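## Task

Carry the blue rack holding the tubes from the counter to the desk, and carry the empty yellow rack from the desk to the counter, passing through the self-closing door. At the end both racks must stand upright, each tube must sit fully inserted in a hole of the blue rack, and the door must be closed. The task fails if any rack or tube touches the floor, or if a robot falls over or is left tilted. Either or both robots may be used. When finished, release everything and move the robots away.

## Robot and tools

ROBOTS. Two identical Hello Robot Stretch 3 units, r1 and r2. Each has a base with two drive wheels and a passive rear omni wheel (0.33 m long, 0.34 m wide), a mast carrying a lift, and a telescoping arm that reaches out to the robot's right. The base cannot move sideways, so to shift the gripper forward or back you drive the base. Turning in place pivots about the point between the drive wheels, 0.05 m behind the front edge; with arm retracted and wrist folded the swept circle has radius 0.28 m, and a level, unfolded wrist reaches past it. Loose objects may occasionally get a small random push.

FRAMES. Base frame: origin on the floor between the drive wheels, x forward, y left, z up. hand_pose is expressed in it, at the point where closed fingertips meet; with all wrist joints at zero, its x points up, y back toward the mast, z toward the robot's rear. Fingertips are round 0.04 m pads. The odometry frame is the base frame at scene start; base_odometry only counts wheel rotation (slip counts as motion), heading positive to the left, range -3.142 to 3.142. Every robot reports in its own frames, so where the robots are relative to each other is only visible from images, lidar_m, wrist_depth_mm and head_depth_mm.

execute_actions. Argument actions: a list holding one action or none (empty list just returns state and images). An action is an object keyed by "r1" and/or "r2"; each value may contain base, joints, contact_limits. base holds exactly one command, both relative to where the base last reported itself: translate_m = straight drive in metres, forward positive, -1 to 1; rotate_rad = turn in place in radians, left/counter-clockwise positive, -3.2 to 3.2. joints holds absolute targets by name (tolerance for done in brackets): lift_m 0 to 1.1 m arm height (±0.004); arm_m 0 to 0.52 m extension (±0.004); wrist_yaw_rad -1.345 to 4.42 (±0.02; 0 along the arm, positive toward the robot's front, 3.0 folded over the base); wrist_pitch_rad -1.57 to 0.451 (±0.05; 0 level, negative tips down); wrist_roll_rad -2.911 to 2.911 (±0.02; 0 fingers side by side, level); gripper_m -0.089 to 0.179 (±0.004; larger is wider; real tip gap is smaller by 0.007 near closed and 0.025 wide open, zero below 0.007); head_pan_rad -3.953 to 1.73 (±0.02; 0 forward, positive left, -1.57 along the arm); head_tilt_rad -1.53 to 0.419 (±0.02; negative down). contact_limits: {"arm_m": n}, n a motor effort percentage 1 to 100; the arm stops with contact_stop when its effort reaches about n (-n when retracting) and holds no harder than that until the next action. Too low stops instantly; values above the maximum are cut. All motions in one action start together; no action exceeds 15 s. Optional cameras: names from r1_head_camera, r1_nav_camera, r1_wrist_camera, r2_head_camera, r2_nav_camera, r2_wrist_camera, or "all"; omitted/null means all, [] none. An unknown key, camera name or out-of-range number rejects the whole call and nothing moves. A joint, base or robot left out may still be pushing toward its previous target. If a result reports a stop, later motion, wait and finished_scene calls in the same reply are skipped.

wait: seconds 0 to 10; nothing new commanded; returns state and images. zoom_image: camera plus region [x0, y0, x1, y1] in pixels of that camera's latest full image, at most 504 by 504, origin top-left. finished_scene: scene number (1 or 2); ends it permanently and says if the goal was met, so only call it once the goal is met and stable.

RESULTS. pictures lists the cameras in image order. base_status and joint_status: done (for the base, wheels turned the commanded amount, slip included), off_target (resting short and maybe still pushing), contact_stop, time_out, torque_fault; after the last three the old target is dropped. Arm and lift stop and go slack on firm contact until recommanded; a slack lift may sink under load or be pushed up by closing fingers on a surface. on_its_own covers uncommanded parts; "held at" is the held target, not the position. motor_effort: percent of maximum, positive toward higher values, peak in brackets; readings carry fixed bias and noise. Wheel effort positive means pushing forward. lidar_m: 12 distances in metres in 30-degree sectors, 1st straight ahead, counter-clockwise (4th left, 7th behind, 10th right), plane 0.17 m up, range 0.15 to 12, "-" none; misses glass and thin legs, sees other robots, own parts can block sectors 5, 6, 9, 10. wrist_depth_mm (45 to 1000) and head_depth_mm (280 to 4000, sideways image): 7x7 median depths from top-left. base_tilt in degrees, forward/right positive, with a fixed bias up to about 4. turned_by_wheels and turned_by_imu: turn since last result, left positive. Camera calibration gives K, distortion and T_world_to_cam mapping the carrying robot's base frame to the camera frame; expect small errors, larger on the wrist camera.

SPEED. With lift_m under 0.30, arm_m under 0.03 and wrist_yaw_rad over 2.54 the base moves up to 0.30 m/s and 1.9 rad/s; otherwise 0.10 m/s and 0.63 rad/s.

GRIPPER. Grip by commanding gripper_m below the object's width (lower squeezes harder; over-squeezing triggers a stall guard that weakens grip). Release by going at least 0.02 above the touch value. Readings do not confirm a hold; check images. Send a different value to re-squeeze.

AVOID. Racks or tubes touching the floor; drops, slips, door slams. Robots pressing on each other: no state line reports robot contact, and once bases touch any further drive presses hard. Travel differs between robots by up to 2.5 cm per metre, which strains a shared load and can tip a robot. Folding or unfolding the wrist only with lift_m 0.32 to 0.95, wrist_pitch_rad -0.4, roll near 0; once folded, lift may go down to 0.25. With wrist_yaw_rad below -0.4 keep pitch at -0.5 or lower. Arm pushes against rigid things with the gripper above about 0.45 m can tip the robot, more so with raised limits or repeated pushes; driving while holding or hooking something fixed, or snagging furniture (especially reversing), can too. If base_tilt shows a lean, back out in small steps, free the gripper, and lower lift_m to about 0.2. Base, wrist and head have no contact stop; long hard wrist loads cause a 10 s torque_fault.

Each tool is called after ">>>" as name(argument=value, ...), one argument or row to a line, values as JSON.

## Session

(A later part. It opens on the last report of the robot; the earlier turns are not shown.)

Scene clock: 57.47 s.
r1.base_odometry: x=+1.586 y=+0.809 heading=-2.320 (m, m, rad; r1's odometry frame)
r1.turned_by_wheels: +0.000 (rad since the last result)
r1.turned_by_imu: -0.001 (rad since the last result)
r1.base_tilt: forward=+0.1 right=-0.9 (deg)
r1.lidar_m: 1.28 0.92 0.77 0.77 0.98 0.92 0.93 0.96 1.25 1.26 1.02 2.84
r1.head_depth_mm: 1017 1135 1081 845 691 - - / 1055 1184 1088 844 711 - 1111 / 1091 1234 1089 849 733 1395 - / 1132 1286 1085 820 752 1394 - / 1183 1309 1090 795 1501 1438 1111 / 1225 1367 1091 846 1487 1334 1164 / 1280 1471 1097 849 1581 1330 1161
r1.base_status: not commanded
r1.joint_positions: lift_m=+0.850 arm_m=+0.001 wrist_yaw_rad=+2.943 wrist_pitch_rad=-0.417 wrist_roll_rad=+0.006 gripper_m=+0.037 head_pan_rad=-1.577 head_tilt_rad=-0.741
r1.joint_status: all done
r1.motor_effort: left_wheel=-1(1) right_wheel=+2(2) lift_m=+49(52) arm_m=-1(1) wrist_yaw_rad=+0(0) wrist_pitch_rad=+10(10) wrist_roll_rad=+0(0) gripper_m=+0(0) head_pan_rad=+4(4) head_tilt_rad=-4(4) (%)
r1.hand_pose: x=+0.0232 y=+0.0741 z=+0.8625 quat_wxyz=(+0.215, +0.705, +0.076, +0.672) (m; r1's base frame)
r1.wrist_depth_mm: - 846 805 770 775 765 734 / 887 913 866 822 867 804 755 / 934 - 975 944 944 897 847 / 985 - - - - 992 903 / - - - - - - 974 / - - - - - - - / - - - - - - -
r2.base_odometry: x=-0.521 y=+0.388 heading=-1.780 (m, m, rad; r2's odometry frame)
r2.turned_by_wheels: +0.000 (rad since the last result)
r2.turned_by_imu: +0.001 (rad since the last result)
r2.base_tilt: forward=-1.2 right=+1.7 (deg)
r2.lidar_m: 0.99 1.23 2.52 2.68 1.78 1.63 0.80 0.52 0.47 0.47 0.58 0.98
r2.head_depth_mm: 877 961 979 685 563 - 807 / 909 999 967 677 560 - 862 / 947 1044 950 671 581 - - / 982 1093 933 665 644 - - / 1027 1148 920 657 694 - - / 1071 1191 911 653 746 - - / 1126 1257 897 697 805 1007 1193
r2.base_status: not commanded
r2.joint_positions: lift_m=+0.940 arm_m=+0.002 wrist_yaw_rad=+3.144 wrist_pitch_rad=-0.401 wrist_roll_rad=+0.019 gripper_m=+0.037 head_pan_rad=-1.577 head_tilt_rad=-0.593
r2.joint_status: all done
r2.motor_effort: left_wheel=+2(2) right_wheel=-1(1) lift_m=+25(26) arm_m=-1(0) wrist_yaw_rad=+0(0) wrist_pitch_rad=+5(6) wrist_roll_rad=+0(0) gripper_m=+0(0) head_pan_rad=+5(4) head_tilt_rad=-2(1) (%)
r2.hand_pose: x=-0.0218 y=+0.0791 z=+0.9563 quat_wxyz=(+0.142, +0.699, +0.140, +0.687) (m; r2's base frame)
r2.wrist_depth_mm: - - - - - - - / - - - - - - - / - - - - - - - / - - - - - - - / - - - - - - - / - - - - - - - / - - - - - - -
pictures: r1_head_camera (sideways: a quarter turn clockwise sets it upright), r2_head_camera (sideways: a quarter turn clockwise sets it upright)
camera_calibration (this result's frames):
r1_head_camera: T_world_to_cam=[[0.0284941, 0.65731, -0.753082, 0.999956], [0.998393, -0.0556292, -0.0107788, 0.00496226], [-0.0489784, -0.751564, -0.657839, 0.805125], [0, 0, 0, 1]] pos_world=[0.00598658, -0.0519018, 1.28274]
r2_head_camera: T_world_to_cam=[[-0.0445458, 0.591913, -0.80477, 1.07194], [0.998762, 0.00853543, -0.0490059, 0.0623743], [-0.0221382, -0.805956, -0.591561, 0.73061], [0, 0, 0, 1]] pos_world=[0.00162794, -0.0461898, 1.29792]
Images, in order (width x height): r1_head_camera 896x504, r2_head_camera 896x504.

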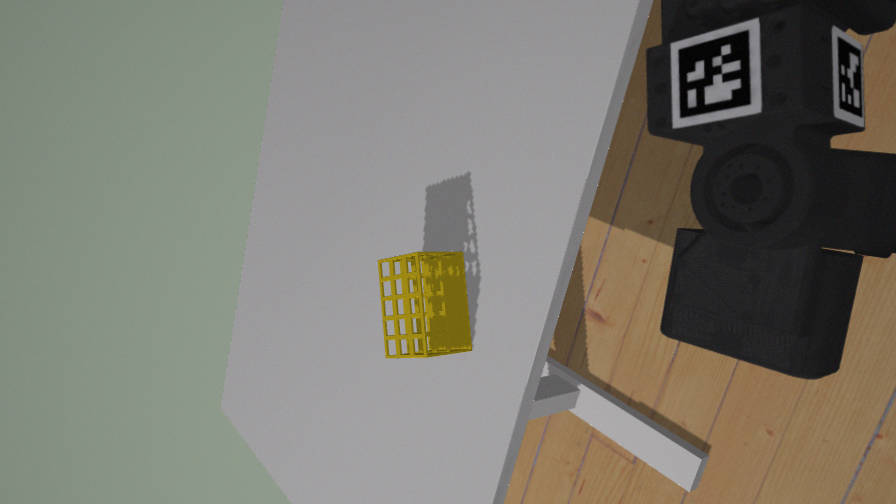

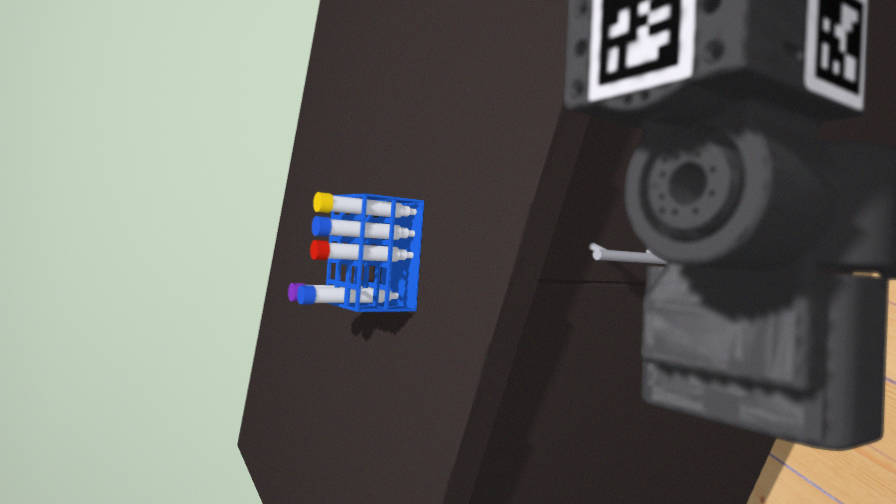

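>>> execute_actions(
  actions=[
    {"r1":{"base":{"rotate_rad":0.09},"joints":{"wrist_yaw_rad":0}},"r2":{"base":{"rotate_rad":-0.08},"joints":{"wrist_yaw_rad":0}}},
  ],
  cameras=[],
)

>>> execute_actions(
  actions=[
    {"r1":{"joints":{"wrist_pitch_rad":0,"gripper_m":0.179,"lift_m":0.72}},"r2":{"base":{"translate_m":0.065},"joints":{"wrist_pitch_rad":0,"gripper_m":0.179,"lift_m":0.9}}},
  ],
  cameras=["r1_head_camera","r2_head_camera","r1_wrist_camera","r2_wrist_camera"],
)

Scene clock: 69.00 s.
r1.base_odometry: x=+1.586 y=+0.809 heading=-2.230 (m, m, rad; r1's odometry frame)
r1.turned_by_wheels: +0.090 (rad since the last result)
r1.turned_by_imu: +0.088 (rad since the last result)
r1.base_tilt: forward=+0.0 right=-0.7 (deg)
r1.lidar_m: 1.13 0.89 0.77 0.80 0.96 0.92 0.95 0.96 1.24 1.03 1.69 2.83
r1.head_depth_mm: 1033 1147 1086 843 692 - - / 1076 1204 1084 847 711 - - / 1126 1264 1088 821 731 - - / 1181 1306 1087 813 753 1334 1159 / 1241 1368 1094 841 1503 1335 1160 / 1303 1486 1092 847 1535 1342 1162 / 1384 1596 1096 907 1582 1338 1162
r1.base_status: done
r1.joint_positions: lift_m=+0.850 arm_m=+0.001 wrist_yaw_rad=+0.003 wrist_pitch_rad=-0.417 wrist_roll_rad=+0.006 gripper_m=+0.037 head_pan_rad=-1.577 head_tilt_rad=-0.741
r1.joint_status: all done
r1.motor_effort: left_wheel=-1(5) right_wheel=+3(7) lift_m=+49(49) arm_m=-1(0) wrist_yaw_rad=-2(3) wrist_pitch_rad=+10(10) wrist_roll_rad=+0(0) gripper_m=+0(0) head_pan_rad=+4(5) head_tilt_rad=-4(3) (%)
r1.hand_pose: x=-0.0207 y=-0.3705 z=+0.8625 quat_wxyz=(+0.690, +0.147, -0.693, -0.146) (m; r1's base frame)
r1.wrist_depth_mm: - - - - 920 845 738 / - - 961 - 976 903 794 / 602 614 641 634 702 721 763 / - 488 475 495 512 535 537 / - - 417 393 401 418 425 / - - - - 340 343 344 / - - - - - 293 294
r2.base_odometry: x=-0.521 y=+0.388 heading=-1.860 (m, m, rad; r2's odometry frame)
r2.turned_by_wheels: -0.080 (rad since the last result)
r2.turned_by_imu: -0.078 (rad since the last result)
r2.base_tilt: forward=-1.3 right=+1.7 (deg)
r2.lidar_m: 0.98 1.17 2.12 2.66 1.85 1.63 0.91 0.54 0.47 0.47 0.55 0.97
r2.head_depth_mm: 873 956 980 686 564 - - / 896 985 964 678 559 - - / 926 1017 952 672 573 - - / 955 1059 893 664 - - - / 985 1096 702 660 660 809 1022 / 1019 1138 910 651 702 864 1122 / 1054 1178 898 669 745 922 1163
r2.base_status: done
r2.joint_positions: lift_m=+0.940 arm_m=+0.002 wrist_yaw_rad=+0.002 wrist_pitch_rad=-0.401 wrist_roll_rad=+0.019 gripper_m=+0.037 head_pan_rad=-1.577 head_tilt_rad=-0.593
r2.joint_status: all done
r2.motor_effort: left_wheel=+2(5) right_wheel=-2(4) lift_m=+25(24) arm_m=+0(0) wrist_yaw_rad=-2(3) wrist_pitch_rad=+6(5) wrist_roll_rad=+0(0) gripper_m=+1(1) head_pan_rad=+4(5) head_tilt_rad=-2(2) (%)
r2.hand_pose: x=-0.0211 y=-0.3739 z=+0.9563 quat_wxyz=(+0.687, +0.140, -0.699, -0.142) (m; r2's base frame)
r2.wrist_depth_mm: 793 895 809 682 721 675 624 / 567 553 448 444 505 497 488 / 390 385 373 370 360 355 350 / 406 325 302 285 280 276 274 / 494 419 361 283 247 236 225 / 614 503 432 354 - 282 230 / 862 630 497 412 361 313 282
pictures: none
No camera images: the call's "cameras" was empty. Leave "cameras" out to get every camera's image.

Scene clock: 71.00 s.
r1.base_odometry: x=+1.586 y=+0.809 heading=-2.230 (m, m, rad; r1's odometry frame)
r1.turned_by_wheels: +0.000 (rad since the last result)
r1.turned_by_imu: +0.000 (rad since the last result)
r1.base_tilt: forward=+0.2 right=-0.7 (deg)
r1.lidar_m: 1.13 0.89 0.77 0.80 0.97 0.92 0.94 0.96 1.24 1.02 1.70 2.84
r1.head_depth_mm: 1030 1150 1084 846 693 1332 - / 1078 1207 1088 845 732 1325 - / 1126 1268 1089 820 752 1373 - / 1182 1314 1089 816 1467 1403 1139 / 1249 1371 1087 843 1497 1337 1157 / 1299 1491 1086 846 1539 1336 1159 / 1380 1596 1092 907 1575 1336 1159
r1.base_status: not commanded
r1.joint_positions: lift_m=+0.720 arm_m=+0.001 wrist_yaw_rad=+0.003 wrist_pitch_rad=-0.020 wrist_roll_rad=+0.006 gripper_m=+0.179 head_pan_rad=-1.577 head_tilt_rad=-0.741
r1.joint_status: all done
r1.motor_effort: left_wheel=-1(1) right_wheel=+3(3) lift_m=+26(48) arm_m=-1(1) wrist_yaw_rad=-2(2) wrist_pitch_rad=+12(12) wrist_roll_rad=+0(0) gripper_m=+0(99) head_pan_rad=+4(3) head_tilt_rad=-4(4) (%)
r1.hand_pose: x=-0.0206 y=-0.4017 z=+0.8299 quat_wxyz=(+0.705, +0.009, -0.709, -0.006) (m; r1's base frame)
r1.wrist_depth_mm: - - - - 968 871 782 / - - - - 980 870 805 / - - - - - 897 805 / - - 983 - - 905 838 / 522 498 507 490 573 598 638 / - 367 350 359 371 377 403 / - - 886 285 279 271 294
r2.base_odometry: x=-0.540 y=+0.326 heading=-1.860 (m, m, rad; r2's odometry frame)
r2.turned_by_wheels: +0.000 (rad since the last result)
r2.turned_by_imu: +0.001 (rad since the last result)
r2.base_tilt: forward=-1.3 right=+1.7 (deg)
r2.lidar_m: 0.92 1.09 1.99 2.64 1.90 1.69 0.95 0.56 0.49 0.49 0.57 0.92
r2.head_depth_mm: 886 976 976 686 565 - - / 914 1005 960 680 607 - - / 939 1040 904 671 576 - - / 973 1079 748 662 592 - - / 1005 1116 925 661 695 846 1127 / 1039 1163 918 664 738 901 1145 / 1075 1202 901 671 775 962 1161
r2.base_status: done
r2.joint_positions: lift_m=+0.900 arm_m=+0.002 wrist_yaw_rad=+0.002 wrist_pitch_rad=-0.025 wrist_roll_rad=+0.019 gripper_m=+0.179 head_pan_rad=-1.577 head_tilt_rad=-0.593
r2.joint_status: all done
r2.motor_effort: left_wheel=+2(7) right_wheel=-1(2) lift_m=+20(23) arm_m=-1(0) wrist_yaw_rad=-1(2) wrist_pitch_rad=+8(7) wrist_roll_rad=+0(0) gripper_m=+0(100) head_pan_rad=+4(4) head_tilt_rad=-2(3) (%)
r2.hand_pose: x=-0.0211 y=-0.4030 z=+1.0083 quat_wxyz=(+0.700, +0.010, -0.714, -0.009) (m; r2's base frame)
r2.wrist_depth_mm: 739 938 906 825 769 696 656 / 748 935 943 858 787 723 671 / 748 965 - 874 813 740 691 / 728 726 711 424 683 671 664 / 435 465 427 411 417 414 441 / 382 323 306 303 299 298 310 / 433 377 326 270 247 233 220
pictures: r1_head_camera (sideways: a quarter turn clockwise sets it upright), r1_wrist_camera, r2_head_camera (sideways: a quarter turn clockwise sets it upright), r2_wrist_camera
camera_calibration (this result's frames):
r1_head_camera: T_world_to_cam=[[0.0284942, 0.65731, -0.753081, 0.999956], [0.998393, -0.0556295, -0.0107788, 0.00496227], [-0.0489785, -0.751564, -0.657839, 0.805125], [0, 0, 0, 1]] pos_world=[0.00598657, -0.0519018, 1.28274]
r1_wrist_camera: T_world_to_cam=[[-0.999021, 0.0126833, 0.0423788, -0.0579949], [-0.039848, 0.157968, -0.98664, 0.918167], [-0.0192083, -0.987363, -0.157308, -0.100486], [0, 0, 0, 1]] pos_world=[-0.0232811, -0.243521, 0.892551]
r2_head_camera: T_world_to_cam=[[-0.0445457, 0.591914, -0.80477, 1.07194], [0.998762, 0.0085352, -0.0490059, 0.0623743], [-0.0221384, -0.805956, -0.591561, 0.73061], [0, 0, 0, 1]] pos_world=[0.00162793, -0.0461898, 1.29792]
r2_wrist_camera: T_world_to_cam=[[-0.9985, -0.0479618, -0.0264143, 0.000307718], [0.0151797, 0.221029, -0.975149, 1.10253], [0.0526083, -0.974087, -0.219969, -0.00630598], [0, 0, 0, 1]] pos_world=[-0.0160971, -0.249819, 1.07375]
Images, in order (width x height): r1_head_camera 896x504, r1_wrist_camera 644x364, r2_head_camera 896x504, r2_wrist_camera 644x364.

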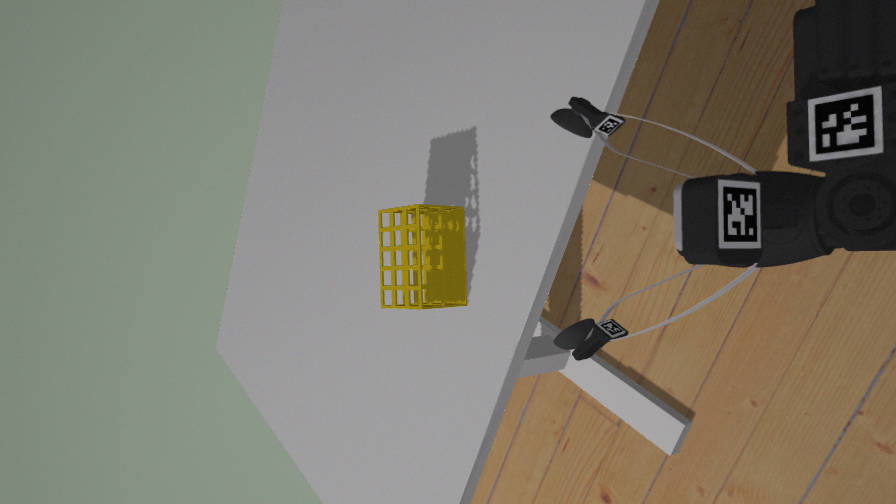

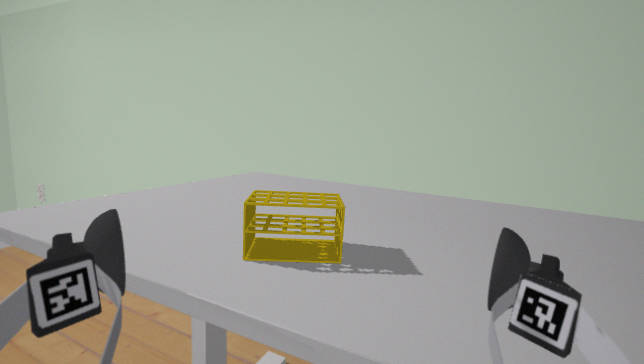

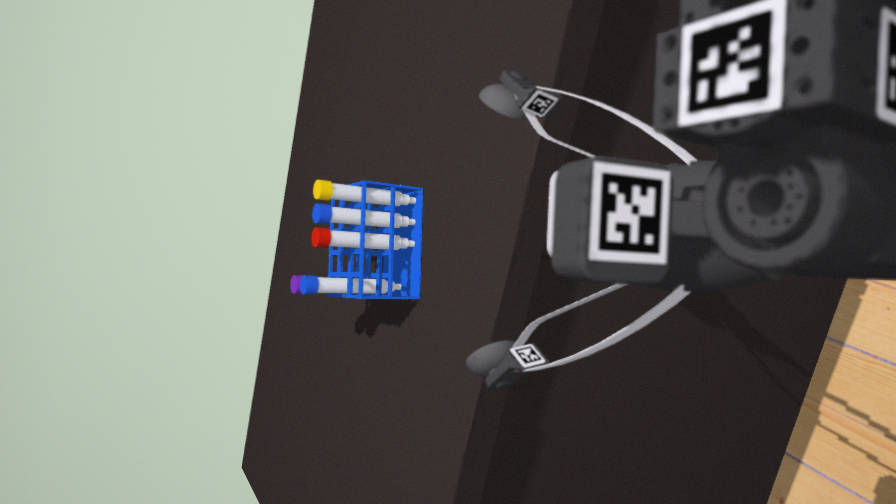

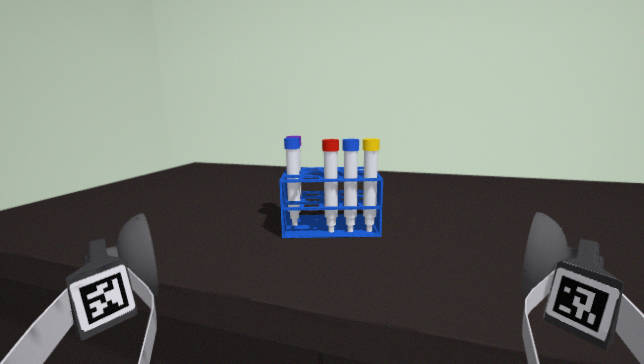

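>>> execute_actions(
  actions=[
    {"r1":{"base":{"translate_m":0.015},"joints":{"arm_m":0.17,"lift_m":0.665}},"r2":{"joints":{"arm_m":0.15,"lift_m":0.845}}},
  ],
  cameras=["r1_head_camera","r2_head_camera","r1_wrist_camera","r2_wrist_camera"],
)

Scene clock: 77.33 s.
r1.base_odometry: x=+1.576 y=+0.797 heading=-2.230 (m, m, rad; r1's odometry frame)
r1.turned_by_wheels: +0.000 (rad since the last result)
r1.turned_by_imu: -0.001 (rad since the last result)
r1.base_tilt: forward=+0.0 right=-0.8 (deg)
r1.lidar_m: 1.12 0.89 0.76 0.79 0.98 0.93 0.96 0.98 1.25 1.02 1.71 2.82
r1.head_depth_mm: 1037 1151 1084 845 693 1336 1178 / 1085 1213 1088 846 711 - 1153 / 1132 1275 1088 819 730 - 1161 / 1183 1317 1093 814 1460 1307 1162 / 1247 1373 1088 849 1502 1331 1160 / 1317 1492 1093 849 1537 1332 1161 / 1386 1611 1092 910 1588 1335 1157
r1.base_status: done
r1.joint_positions: lift_m=+0.665 arm_m=+0.170 wrist_yaw_rad=+0.002 wrist_pitch_rad=-0.019 wrist_roll_rad=+0.006 gripper_m=+0.179 head_pan_rad=-1.577 head_tilt_rad=-0.741
r1.joint_status: all done
r1.motor_effort: left_wheel=-1(3) right_wheel=+2(7) lift_m=+25(22) arm_m=+4(3) wrist_yaw_rad=-2(2) wrist_pitch_rad=+11(12) wrist_roll_rad=+0(0) gripper_m=+0(0) head_pan_rad=+4(5) head_tilt_rad=-4(4) (%)
r1.hand_pose: x=-0.0209 y=-0.5704 z=+0.7751 quat_wxyz=(+0.705, +0.008, -0.709, -0.006) (m; r1's base frame)
r1.wrist_depth_mm: - - - 954 833 740 680 / - - - 939 835 756 680 / - - - 955 858 787 684 / - 604 549 534 811 781 687 / 346 339 285 297 351 412 427 / - 229 237 245 252 259 274 / 168 175 179 183 189 184 200
r2.base_odometry: x=-0.540 y=+0.326 heading=-1.860 (m, m, rad; r2's odometry frame)
r2.turned_by_wheels: +0.000 (rad since the last result)
r2.turned_by_imu: +0.000 (rad since the last result)
r2.base_tilt: forward=-1.3 right=+1.7 (deg)
r2.lidar_m: 0.92 1.09 1.99 2.63 1.91 1.70 0.95 0.56 0.49 0.49 0.57 0.91
r2.head_depth_mm: 888 973 979 684 565 - - / 914 1004 965 681 - 756 852 / 939 1044 902 695 - 798 913 / 970 1081 749 689 - 830 982 / 1009 1115 926 682 697 841 1125 / 1034 1163 912 651 735 895 1145 / 1081 1197 901 671 776 958 1167
r2.base_status: not commanded
r2.joint_positions: lift_m=+0.845 arm_m=+0.150 wrist_yaw_rad=+0.001 wrist_pitch_rad=-0.023 wrist_roll_rad=+0.019 gripper_m=+0.179 head_pan_rad=-1.577 head_tilt_rad=-0.593
r2.joint_status: all done
r2.motor_effort: left_wheel=+2(2) right_wheel=-1(1) lift_m=+20(20) arm_m=+5(7) wrist_yaw_rad=-1(2) wrist_pitch_rad=+7(8) wrist_roll_rad=+0(0) gripper_m=+1(1) head_pan_rad=+4(4) head_tilt_rad=-1(2) (%)
r2.hand_pose: x=-0.0213 y=-0.5502 z=+0.9537 quat_wxyz=(+0.700, +0.009, -0.714, -0.008) (m; r2's base frame)
r2.wrist_depth_mm: 702 816 767 700 642 597 552 / 704 872 798 718 653 613 571 / 717 886 833 250 668 632 585 / 495 486 426 273 407 456 448 / 292 314 277 264 271 278 296 / 219 199 204 202 201 200 208 / - 159 158 157 156 156 147
pictures: r1_head_camera (sideways: a quarter turn clockwise sets it upright), r1_wrist_camera, r2_head_camera (sideways: a quarter turn clockwise sets it upright), r2_wrist_camera
camera_calibration (this result's frames):
r1_head_camera: T_world_to_cam=[[0.0284941, 0.65731, -0.753082, 0.999956], [0.998393, -0.0556292, -0.0107788, 0.00496226], [-0.0489784, -0.751565, -0.657839, 0.805125], [0, 0, 0, 1]] pos_world=[0.00598658, -0.0519018, 1.28274]
r1_wrist_camera: T_world_to_cam=[[-0.999007, 0.0137913, 0.0423653, -0.0531655], [-0.0396766, 0.157179, -0.986773, 0.890422], [-0.0202678, -0.987474, -0.156476, -0.276407], [0, 0, 0, 1]] pos_world=[-0.0233859, -0.412167, 0.837646]
r2_head_camera: T_world_to_cam=[[-0.0445458, 0.591913, -0.80477, 1.07194], [0.998762, 0.00853543, -0.0490059, 0.0623743], [-0.0221382, -0.805956, -0.591561, 0.73061], [0, 0, 0, 1]] pos_world=[0.00162794, -0.0461898, 1.29792]
r2_wrist_camera: T_world_to_cam=[[-0.998538, -0.047205, -0.026335, -0.00805926], [0.0153578, 0.219362, -0.975523, 1.08132], [0.0518265, -0.974501, -0.218317, -0.163522], [0, 0, 0, 1]] pos_world=[-0.0161793, -0.396933, 1.01894]
Images, in order (width x height): r1_head_camera 896x504, r1_wrist_camera 644x364, r2_head_camera 896x504, r2_wrist_camera 644x364.

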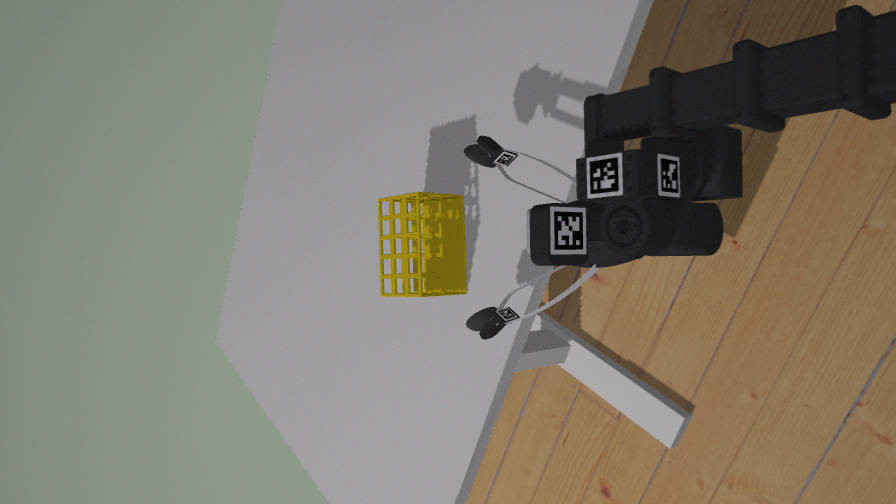

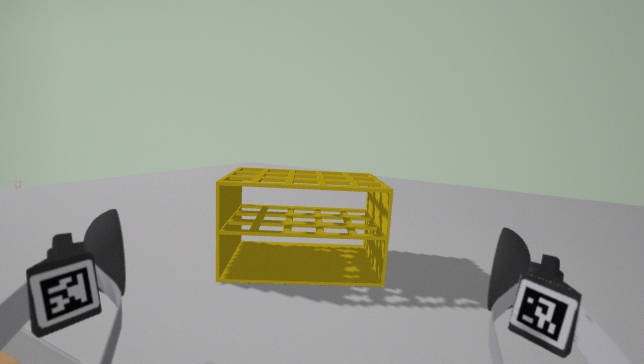

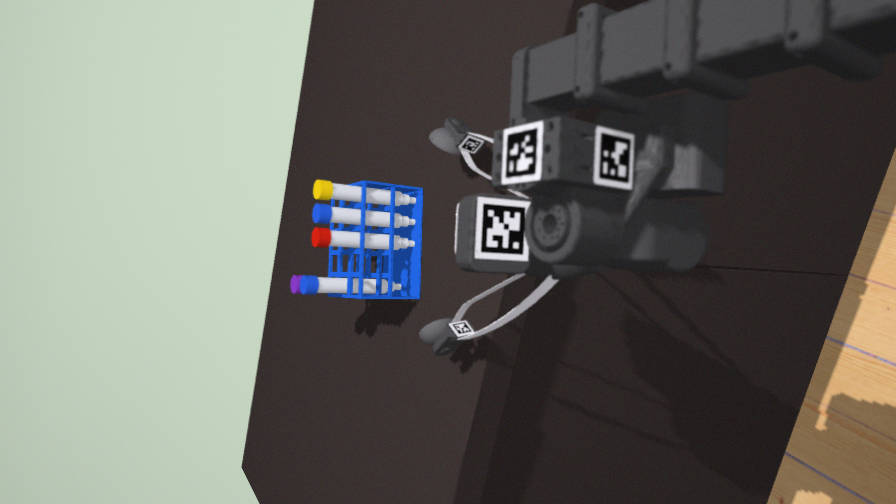

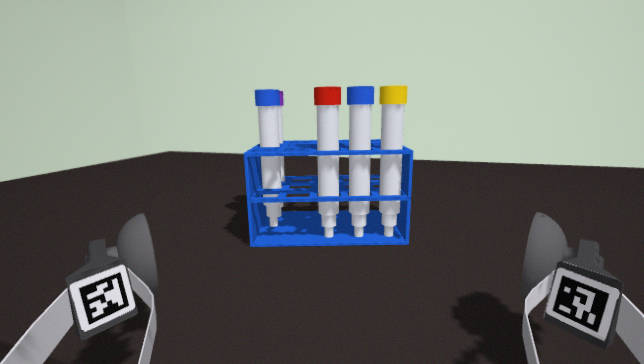

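>>> execute_actions(
  actions=[
    {"r1":{"joints":{"arm_m":0.285,"lift_m":0.65},"contact_limits":{"arm_m":15}},"r2":{"base":{"translate_m":0.007},"joints":{"arm_m":0.275,"lift_m":0.835},"contact_limits":{"arm_m":15}}},
  ],
  cameras=["r1_head_camera","r2_head_camera","r1_wrist_camera","r2_wrist_camera"],
)

Scene clock: 86.80 s.
r1.base_odometry: x=+1.576 y=+0.797 heading=-2.230 (m, m, rad; r1's odometry frame)
r1.turned_by_wheels: +0.000 (rad since the last result)
r1.turned_by_imu: +0.000 (rad since the last result)
r1.base_tilt: forward=+0.3 right=-0.8 (deg)
r1.lidar_m: 1.12 0.88 0.76 0.79 0.98 0.93 0.96 0.98 1.25 1.02 1.71 2.82
r1.head_depth_mm: 1035 1155 1082 847 692 1333 1183 / 1083 1210 1080 843 710 - 1159 / 1135 1275 1085 819 - 1331 1157 / 1190 1319 1089 819 1521 1330 1156 / 1245 1373 1087 832 1506 1328 1158 / 1317 1497 1088 847 1577 1335 1159 / 1389 1607 1090 902 1571 1340 1162
r1.base_status: not commanded
r1.joint_positions: lift_m=+0.650 arm_m=+0.256 wrist_yaw_rad=+0.008 wrist_pitch_rad=-0.040 wrist_roll_rad=+0.016 gripper_m=+0.179 head_pan_rad=-1.577 head_tilt_rad=-0.742
r1.joint_status: arm_m contact_stop (moved +0.086 of +0.115); the others done
r1.on_its_own: arm_m is slack since a contact_stop, until your next command for it (your +0.285 is given up)
r1.motor_effort: left_wheel=+4(6) right_wheel=-12(14) lift_m=+25(24) arm_m=+0(17) wrist_yaw_rad=-6(7) wrist_pitch_rad=+24(31) wrist_roll_rad=-5(6) gripper_m=+0(0) head_pan_rad=+4(4) head_tilt_rad=-3(4) (%)
r1.contact_limits: arm_m 15 (drawing in: default 29, maximum 48; extending or still: default 40, maximum 65)
r1.hand_pose: x=-0.0194 y=-0.6560 z=+0.7548 quat_wxyz=(+0.702, +0.017, -0.712, -0.012) (m; r1's base frame)
r1.wrist_depth_mm: - - 985 856 763 660 603 / - - - 891 757 684 617 / - - - 925 786 701 647 / 456 463 187 409 202 627 617 / 282 259 184 200 178 321 325 / - 178 188 193 184 207 216 / 137 145 148 151 154 150 162
r2.base_odometry: x=-0.542 y=+0.319 heading=-1.859 (m, m, rad; r2's odometry frame)
r2.turned_by_wheels: +0.000 (rad since the last result)
r2.turned_by_imu: +0.001 (rad since the last result)
r2.base_tilt: forward=-1.2 right=+1.6 (deg)
r2.lidar_m: 0.91 1.08 1.98 2.64 1.91 1.70 0.95 0.56 0.49 0.49 0.57 0.91
r2.head_depth_mm: 888 974 978 685 558 - - / 916 1011 962 738 - 730 879 / 942 1043 949 - 668 751 920 / 971 1079 752 688 691 798 992 / 1004 1129 922 654 699 848 1126 / 1044 1166 908 656 739 905 1150 / 1079 1203 897 673 781 969 1180
r2.base_status: done
r2.joint_positions: lift_m=+0.835 arm_m=+0.241 wrist_yaw_rad=+0.003 wrist_pitch_rad=-0.042 wrist_roll_rad=+0.020 gripper_m=+0.179 head_pan_rad=-1.577 head_tilt_rad=-0.594
r2.joint_status: arm_m contact_stop (moved +0.091 of +0.125); the others done
r2.on_its_own: arm_m is slack since a contact_stop, until your next command for it (your +0.275 is given up)
r2.motor_effort: left_wheel=+4(6) right_wheel=-7(7) lift_m=+20(20) arm_m=+0(20) wrist_yaw_rad=-3(3) wrist_pitch_rad=+13(17) wrist_roll_rad=+0(0) gripper_m=+1(1) head_pan_rad=+4(4) head_tilt_rad=-2(2) (%)
r2.contact_limits: arm_m 15 (drawing in: default 30, maximum 49; extending or still: default 41, maximum 67)
r2.hand_pose: x=-0.0206 y=-0.6409 z=+0.9390 quat_wxyz=(+0.700, +0.016, -0.714, -0.014) (m; r2's base frame)
r2.wrist_depth_mm: 673 757 682 616 560 522 483 / 668 774 714 643 152 543 501 / 678 803 210 174 156 560 518 / 410 402 190 207 164 368 370 / 249 266 204 203 173 236 249 / 189 173 171 170 169 170 179 / - 138 138 137 136 135 128
pictures: r1_head_camera (sideways: a quarter turn clockwise sets it upright), r1_wrist_camera, r2_head_camera (sideways: a quarter turn clockwise sets it upright), r2_wrist_camera
camera_calibration (this result's frames):
r1_head_camera: T_world_to_cam=[[0.028498, 0.658075, -0.752413, 0.999084], [0.998393, -0.055617, -0.0108292, 0.00502784], [-0.0489734, -0.750895, -0.658603, 0.806119], [0, 0, 0, 1]] pos_world=[0.00598676, -0.0518823, 1.28269]
r1_wrist_camera: T_world_to_cam=[[-0.999426, 0.00739988, 0.0330653, -0.0468028], [-0.0312265, 0.17764, -0.9836, 0.895058], [-0.0131523, -0.984068, -0.177307, -0.346043], [0, 0, 0, 1]] pos_world=[-0.0233776, -0.499182, 0.820571]
r2_head_camera: T_world_to_cam=[[-0.0445422, 0.592668, -0.804214, 1.07122], [0.998762, 0.00858295, -0.0489923, 0.0623565], [-0.0221336, -0.805401, -0.592317, 0.731594], [0, 0, 0, 1]] pos_world=[0.00162804, -0.0461861, 1.29788]
r2_wrist_camera: T_world_to_cam=[[-0.998421, -0.0491323, -0.027242, -0.0124894], [0.014812, 0.237535, -0.971266, 1.09444], [0.0541915, -0.970136, -0.236432, -0.235265], [0, 0, 0, 1]] pos_world=[-0.0159313, -0.488821, 1.00703]
Images, in order (width x height): r1_head_camera 896x504, r1_wrist_camera 644x364, r2_head_camera 896x504, r2_wrist_camera 644x364.

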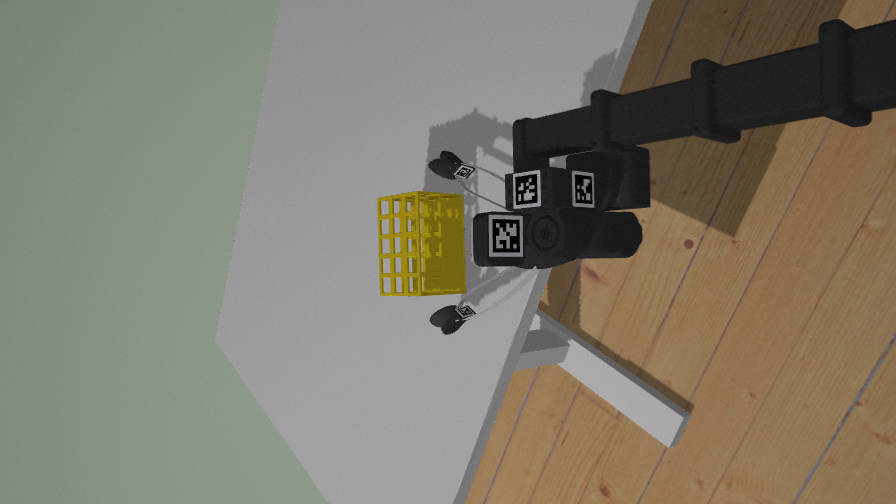

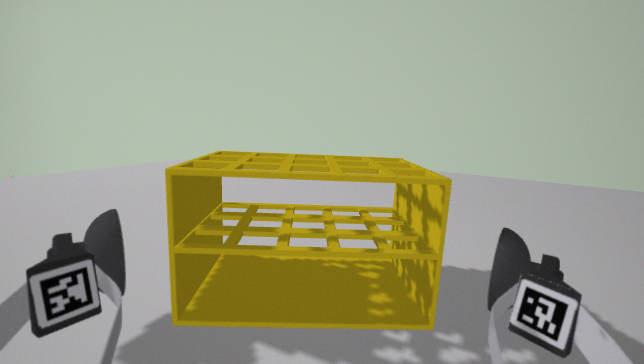

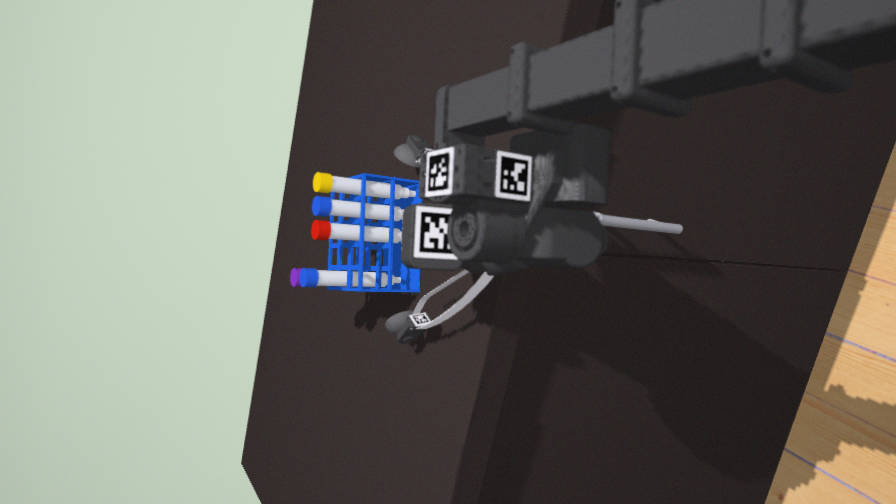

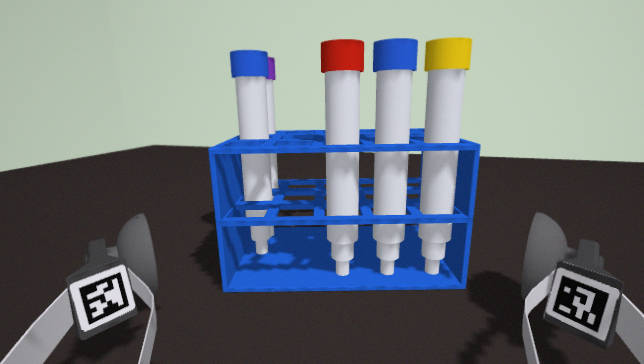

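>>> execute_actions(
  actions=[
    {"r1":{"joints":{"arm_m":0.24,"lift_m":0.755}},"r2":{"joints":{"arm_m":0.225,"lift_m":0.932}}},
  ],
  cameras=[],
)

>>> execute_actions(
  actions=[
    {"r1":{"joints":{"arm_m":0.32,"wrist_pitch_rad":-0.4},"contact_limits":{"arm_m":15}},"r2":{"joints":{"arm_m":0.313,"wrist_pitch_rad":-0.4},"contact_limits":{"arm_m":15}}},
  ],
  cameras=["r1_head_camera","r2_head_camera","r1_wrist_camera","r2_wrist_camera"],
)

Scene clock: 94.17 s.
r1.base_odometry: x=+1.576 y=+0.797 heading=-2.230 (m, m, rad; r1's odometry frame)
r1.turned_by_wheels: +0.000 (rad since the last result)
r1.turned_by_imu: -0.001 (rad since the last result)
r1.base_tilt: forward=+0.2 right=-0.6 (deg)
r1.lidar_m: 1.12 0.88 0.76 0.79 0.98 0.93 0.96 0.97 1.25 1.02 1.70 2.83
r1.head_depth_mm: 1040 1155 1079 844 709 - - / 1089 1208 1080 884 - 1311 1144 / 1133 1275 1084 902 1496 1333 1157 / 1189 1317 1082 809 1496 1337 1161 / 1247 1373 1084 820 1504 1328 1158 / 1308 1494 1085 850 1550 1333 1154 / 1386 1611 1088 907 1586 1334 1158
r1.base_status: not commanded
r1.joint_positions: lift_m=+0.755 arm_m=+0.240 wrist_yaw_rad=+0.003 wrist_pitch_rad=-0.020 wrist_roll_rad=+0.010 gripper_m=+0.179 head_pan_rad=-1.577 head_tilt_rad=-0.742
r1.joint_status: all done
r1.motor_effort: left_wheel=+0(4) right_wheel=+1(12) lift_m=+49(54) arm_m=-5(6) wrist_yaw_rad=-2(6) wrist_pitch_rad=+12(24) wrist_roll_rad=-2(6) gripper_m=+0(0) head_pan_rad=+4(4) head_tilt_rad=-3(4) (%)
r1.hand_pose: x=-0.0206 y=-0.6410 z=+0.8641 quat_wxyz=(+0.704, +0.008, -0.710, -0.006) (m; r1's base frame)
r1.wrist_depth_mm: - - 993 870 753 679 620 / - - - 906 773 694 643 / - - - 897 806 698 652 / - - - 947 817 709 647 / - 605 618 643 667 694 663 / - 412 417 430 443 455 479 / 288 308 227 227 318 323 345
r2.base_odometry: x=-0.542 y=+0.319 heading=-1.860 (m, m, rad; r2's odometry frame)
r2.turned_by_wheels: +0.000 (rad since the last result)
r2.turned_by_imu: +0.000 (rad since the last result)
r2.base_tilt: forward=-1.3 right=+1.7 (deg)
r2.lidar_m: 0.91 1.08 1.97 2.64 1.91 1.71 0.95 0.56 0.49 0.49 0.57 0.91
r2.head_depth_mm: 889 974 1032 - 604 688 811 / 915 1009 1072 - 580 711 863 / 943 1037 1118 - 632 753 924 / 976 1078 1020 635 662 800 992 / 1004 1122 976 655 699 848 1125 / 1040 1165 912 651 736 906 1147 / 1083 1203 897 674 780 970 1188
r2.base_status: not commanded
r2.joint_positions: lift_m=+0.932 arm_m=+0.225 wrist_yaw_rad=+0.002 wrist_pitch_rad=-0.024 wrist_roll_rad=+0.020 gripper_m=+0.179 head_pan_rad=-1.577 head_tilt_rad=-0.594
r2.joint_status: all done
r2.motor_effort: left_wheel=+1(4) right_wheel=-1(7) lift_m=+25(27) arm_m=-6(7) wrist_yaw_rad=-2(3) wrist_pitch_rad=+8(13) wrist_roll_rad=+0(0) gripper_m=+1(0) head_pan_rad=+5(4) head_tilt_rad=-1(1) (%)
r2.hand_pose: x=-0.0210 y=-0.6259 z=+1.0404 quat_wxyz=(+0.700, +0.009, -0.714, -0.008) (m; r2's base frame)
r2.wrist_depth_mm: 678 757 694 635 585 534 502 / 685 801 735 654 597 554 517 / 689 808 753 692 618 571 530 / 696 832 769 702 639 584 544 / 517 555 466 468 455 493 525 / 376 355 342 212 195 352 368 / 271 280 258 205 200 275 262
pictures: none
No camera images: the call's "cameras" was empty. Leave "cameras" out to get every camera's image.

Scene clock: 96.03 s.
r1.base_odometry: x=+1.576 y=+0.797 heading=-2.230 (m, m, rad; r1's odometry frame)
r1.turned_by_wheels: +0.000 (rad since the last result)
r1.turned_by_imu: +0.000 (rad since the last result)
r1.base_tilt: forward=+0.1 right=-0.8 (deg)
r1.lidar_m: 1.12 0.88 0.76 0.79 0.98 0.93 0.96 0.97 1.25 1.02 1.71 2.81
r1.head_depth_mm: 1038 1153 1083 845 709 - - / 1086 1210 1086 884 - 1328 1156 / 1130 1276 1107 - 751 1335 1157 / 1189 1322 1086 810 1505 1330 1157 / 1250 1371 1087 820 1508 1334 1155 / 1314 1499 1087 848 1536 1340 1158 / 1390 1606 1088 904 1575 1338 1166
r1.base_status: not commanded
r1.joint_positions: lift_m=+0.755 arm_m=+0.320 wrist_yaw_rad=+0.003 wrist_pitch_rad=-0.413 wrist_roll_rad=+0.010 gripper_m=+0.179 head_pan_rad=-1.577 head_tilt_rad=-0.742
r1.joint_status: all done
r1.motor_effort: left_wheel=+0(0) right_wheel=+1(1) lift_m=+49(49) arm_m=+4(6) wrist_yaw_rad=-1(2) wrist_pitch_rad=+8(12) wrist_roll_rad=-2(2) gripper_m=+0(0) head_pan_rad=+4(4) head_tilt_rad=-4(3) (%)
r1.contact_limits: arm_m 15 (drawing in: default 29, maximum 48; extending or still: default 40, maximum 65)
r1.hand_pose: x=-0.0209 y=-0.6896 z=+0.7682 quat_wxyz=(+0.689, +0.146, -0.695, -0.145) (m; r1's base frame)
r1.wrist_depth_mm: - - 879 762 665 612 544 / - 584 608 639 678 614 565 / 375 390 406 422 444 451 484 / 292 292 272 177 304 332 340 / 239 146 137 174 145 264 265 / - 130 148 151 144 119 217 / 163 159 162 162 139 177 186
r2.base_odometry: x=-0.542 y=+0.319 heading=-1.860 (m, m, rad; r2's odometry frame)
r2.turned_by_wheels: +0.000 (rad since the last result)
r2.turned_by_imu: +0.000 (rad since the last result)
r2.base_tilt: forward=-1.3 right=+1.7 (deg)
r2.lidar_m: 0.91 1.08 1.98 2.64 1.91 1.70 0.95 0.56 0.49 0.49 0.57 0.91
r2.head_depth_mm: 889 973 1033 - 600 690 811 / 911 1009 - 647 580 710 865 / 941 1042 - 630 633 754 923 / 976 1082 933 634 658 797 992 / 1007 1117 923 656 699 848 1121 / 1039 1161 911 652 739 904 1149 / 1078 1194 896 674 780 965 1183
r2.base_status: not commanded
r2.joint_positions: lift_m=+0.932 arm_m=+0.313 wrist_yaw_rad=+0.001 wrist_pitch_rad=-0.414 wrist_roll_rad=+0.020 gripper_m=+0.179 head_pan_rad=-1.577 head_tilt_rad=-0.594
r2.joint_status: all done
r2.motor_effort: left_wheel=+1(1) right_wheel=-1(1) lift_m=+24(24) arm_m=+5(8) wrist_yaw_rad=-1(1) wrist_pitch_rad=+4(7) wrist_roll_rad=+0(0) gripper_m=+0(1) head_pan_rad=+5(4) head_tilt_rad=-1(1) (%)
r2.contact_limits: arm_m 15 (drawing in: default 30, maximum 49; extending or still: default 41, maximum 67)
r2.hand_pose: x=-0.0213 y=-0.6825 z=+0.9454 quat_wxyz=(+0.686, +0.145, -0.698, -0.147) (m; r2's base frame)
r2.wrist_depth_mm: 660 669 592 547 508 470 434 / 506 462 133 472 427 390 449 / 356 347 127 91 89 90 319 / 273 270 130 104 104 103 250 / 221 221 115 112 109 107 213 / 193 121 145 130 129 125 181 / - 160 152 151 150 151 150
pictures: r1_head_camera (sideways: a quarter turn clockwise sets it upright), r1_wrist_camera, r2_head_camera (sideways: a quarter turn clockwise sets it upright), r2_wrist_camera
camera_calibration (this result's frames):
r1_head_camera: T_world_to_cam=[[0.0284979, 0.658075, -0.752412, 0.999084], [0.998393, -0.0556169, -0.0108292, 0.00502785], [-0.0489733, -0.750895, -0.658603, 0.806119], [0, 0, 0, 1]] pos_world=[0.00598677, -0.0518823, 1.28269]
r1_wrist_camera: T_world_to_cam=[[-0.999127, -0.00229489, 0.0417091, -0.0618562], [-0.0367228, 0.524136, -0.850843, 1.05106], [-0.0199087, -0.851632, -0.523763, -0.0193692], [0, 0, 0, 1]] pos_world=[-0.0235901, -0.567534, 0.886719]
r2_head_camera: T_world_to_cam=[[-0.0445422, 0.592668, -0.804214, 1.07122], [0.998762, 0.00858296, -0.0489923, 0.0623565], [-0.0221336, -0.805401, -0.592317, 0.731594], [0, 0, 0, 1]] pos_world=[0.00162804, -0.0461861, 1.29788]
r2_wrist_camera: T_world_to_cam=[[-0.998547, -0.0337084, -0.0420341, 0.00951311], [0.0150598, 0.574436, -0.818411, 1.19596], [0.0517332, -0.817855, -0.573094, 0.148078], [0, 0, 0, 1]] pos_world=[-0.0161722, -0.565576, 1.06405]
Images, in order (width x height): r1_head_camera 896x504, r1_wrist_camera 644x364, r2_head_camera 896x504, r2_wrist_camera 644x364.

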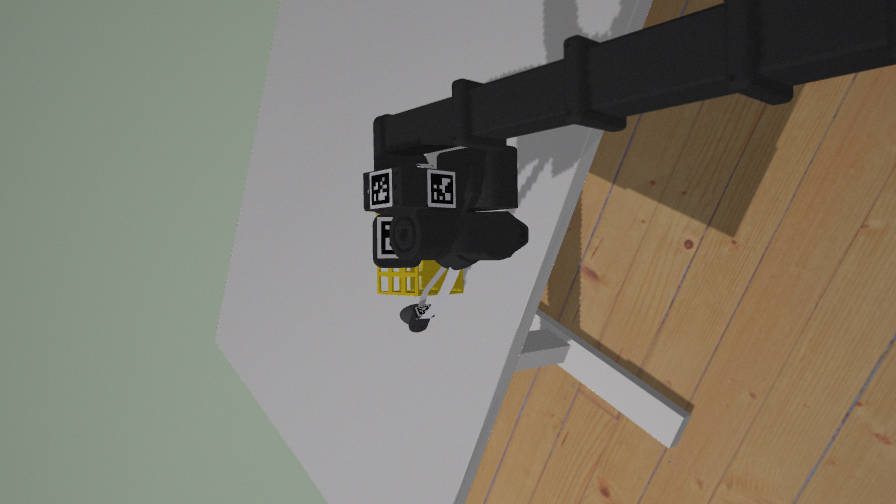

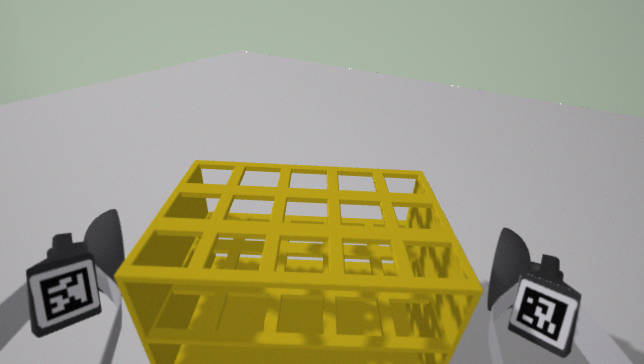

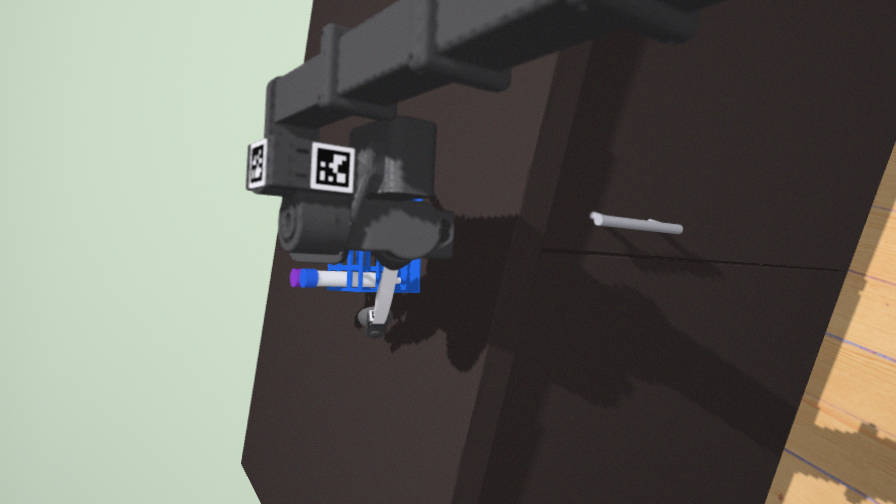

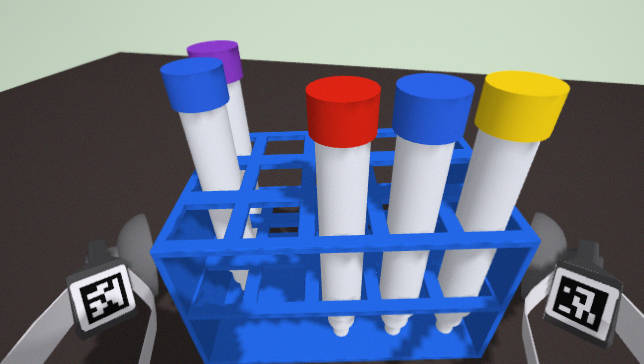

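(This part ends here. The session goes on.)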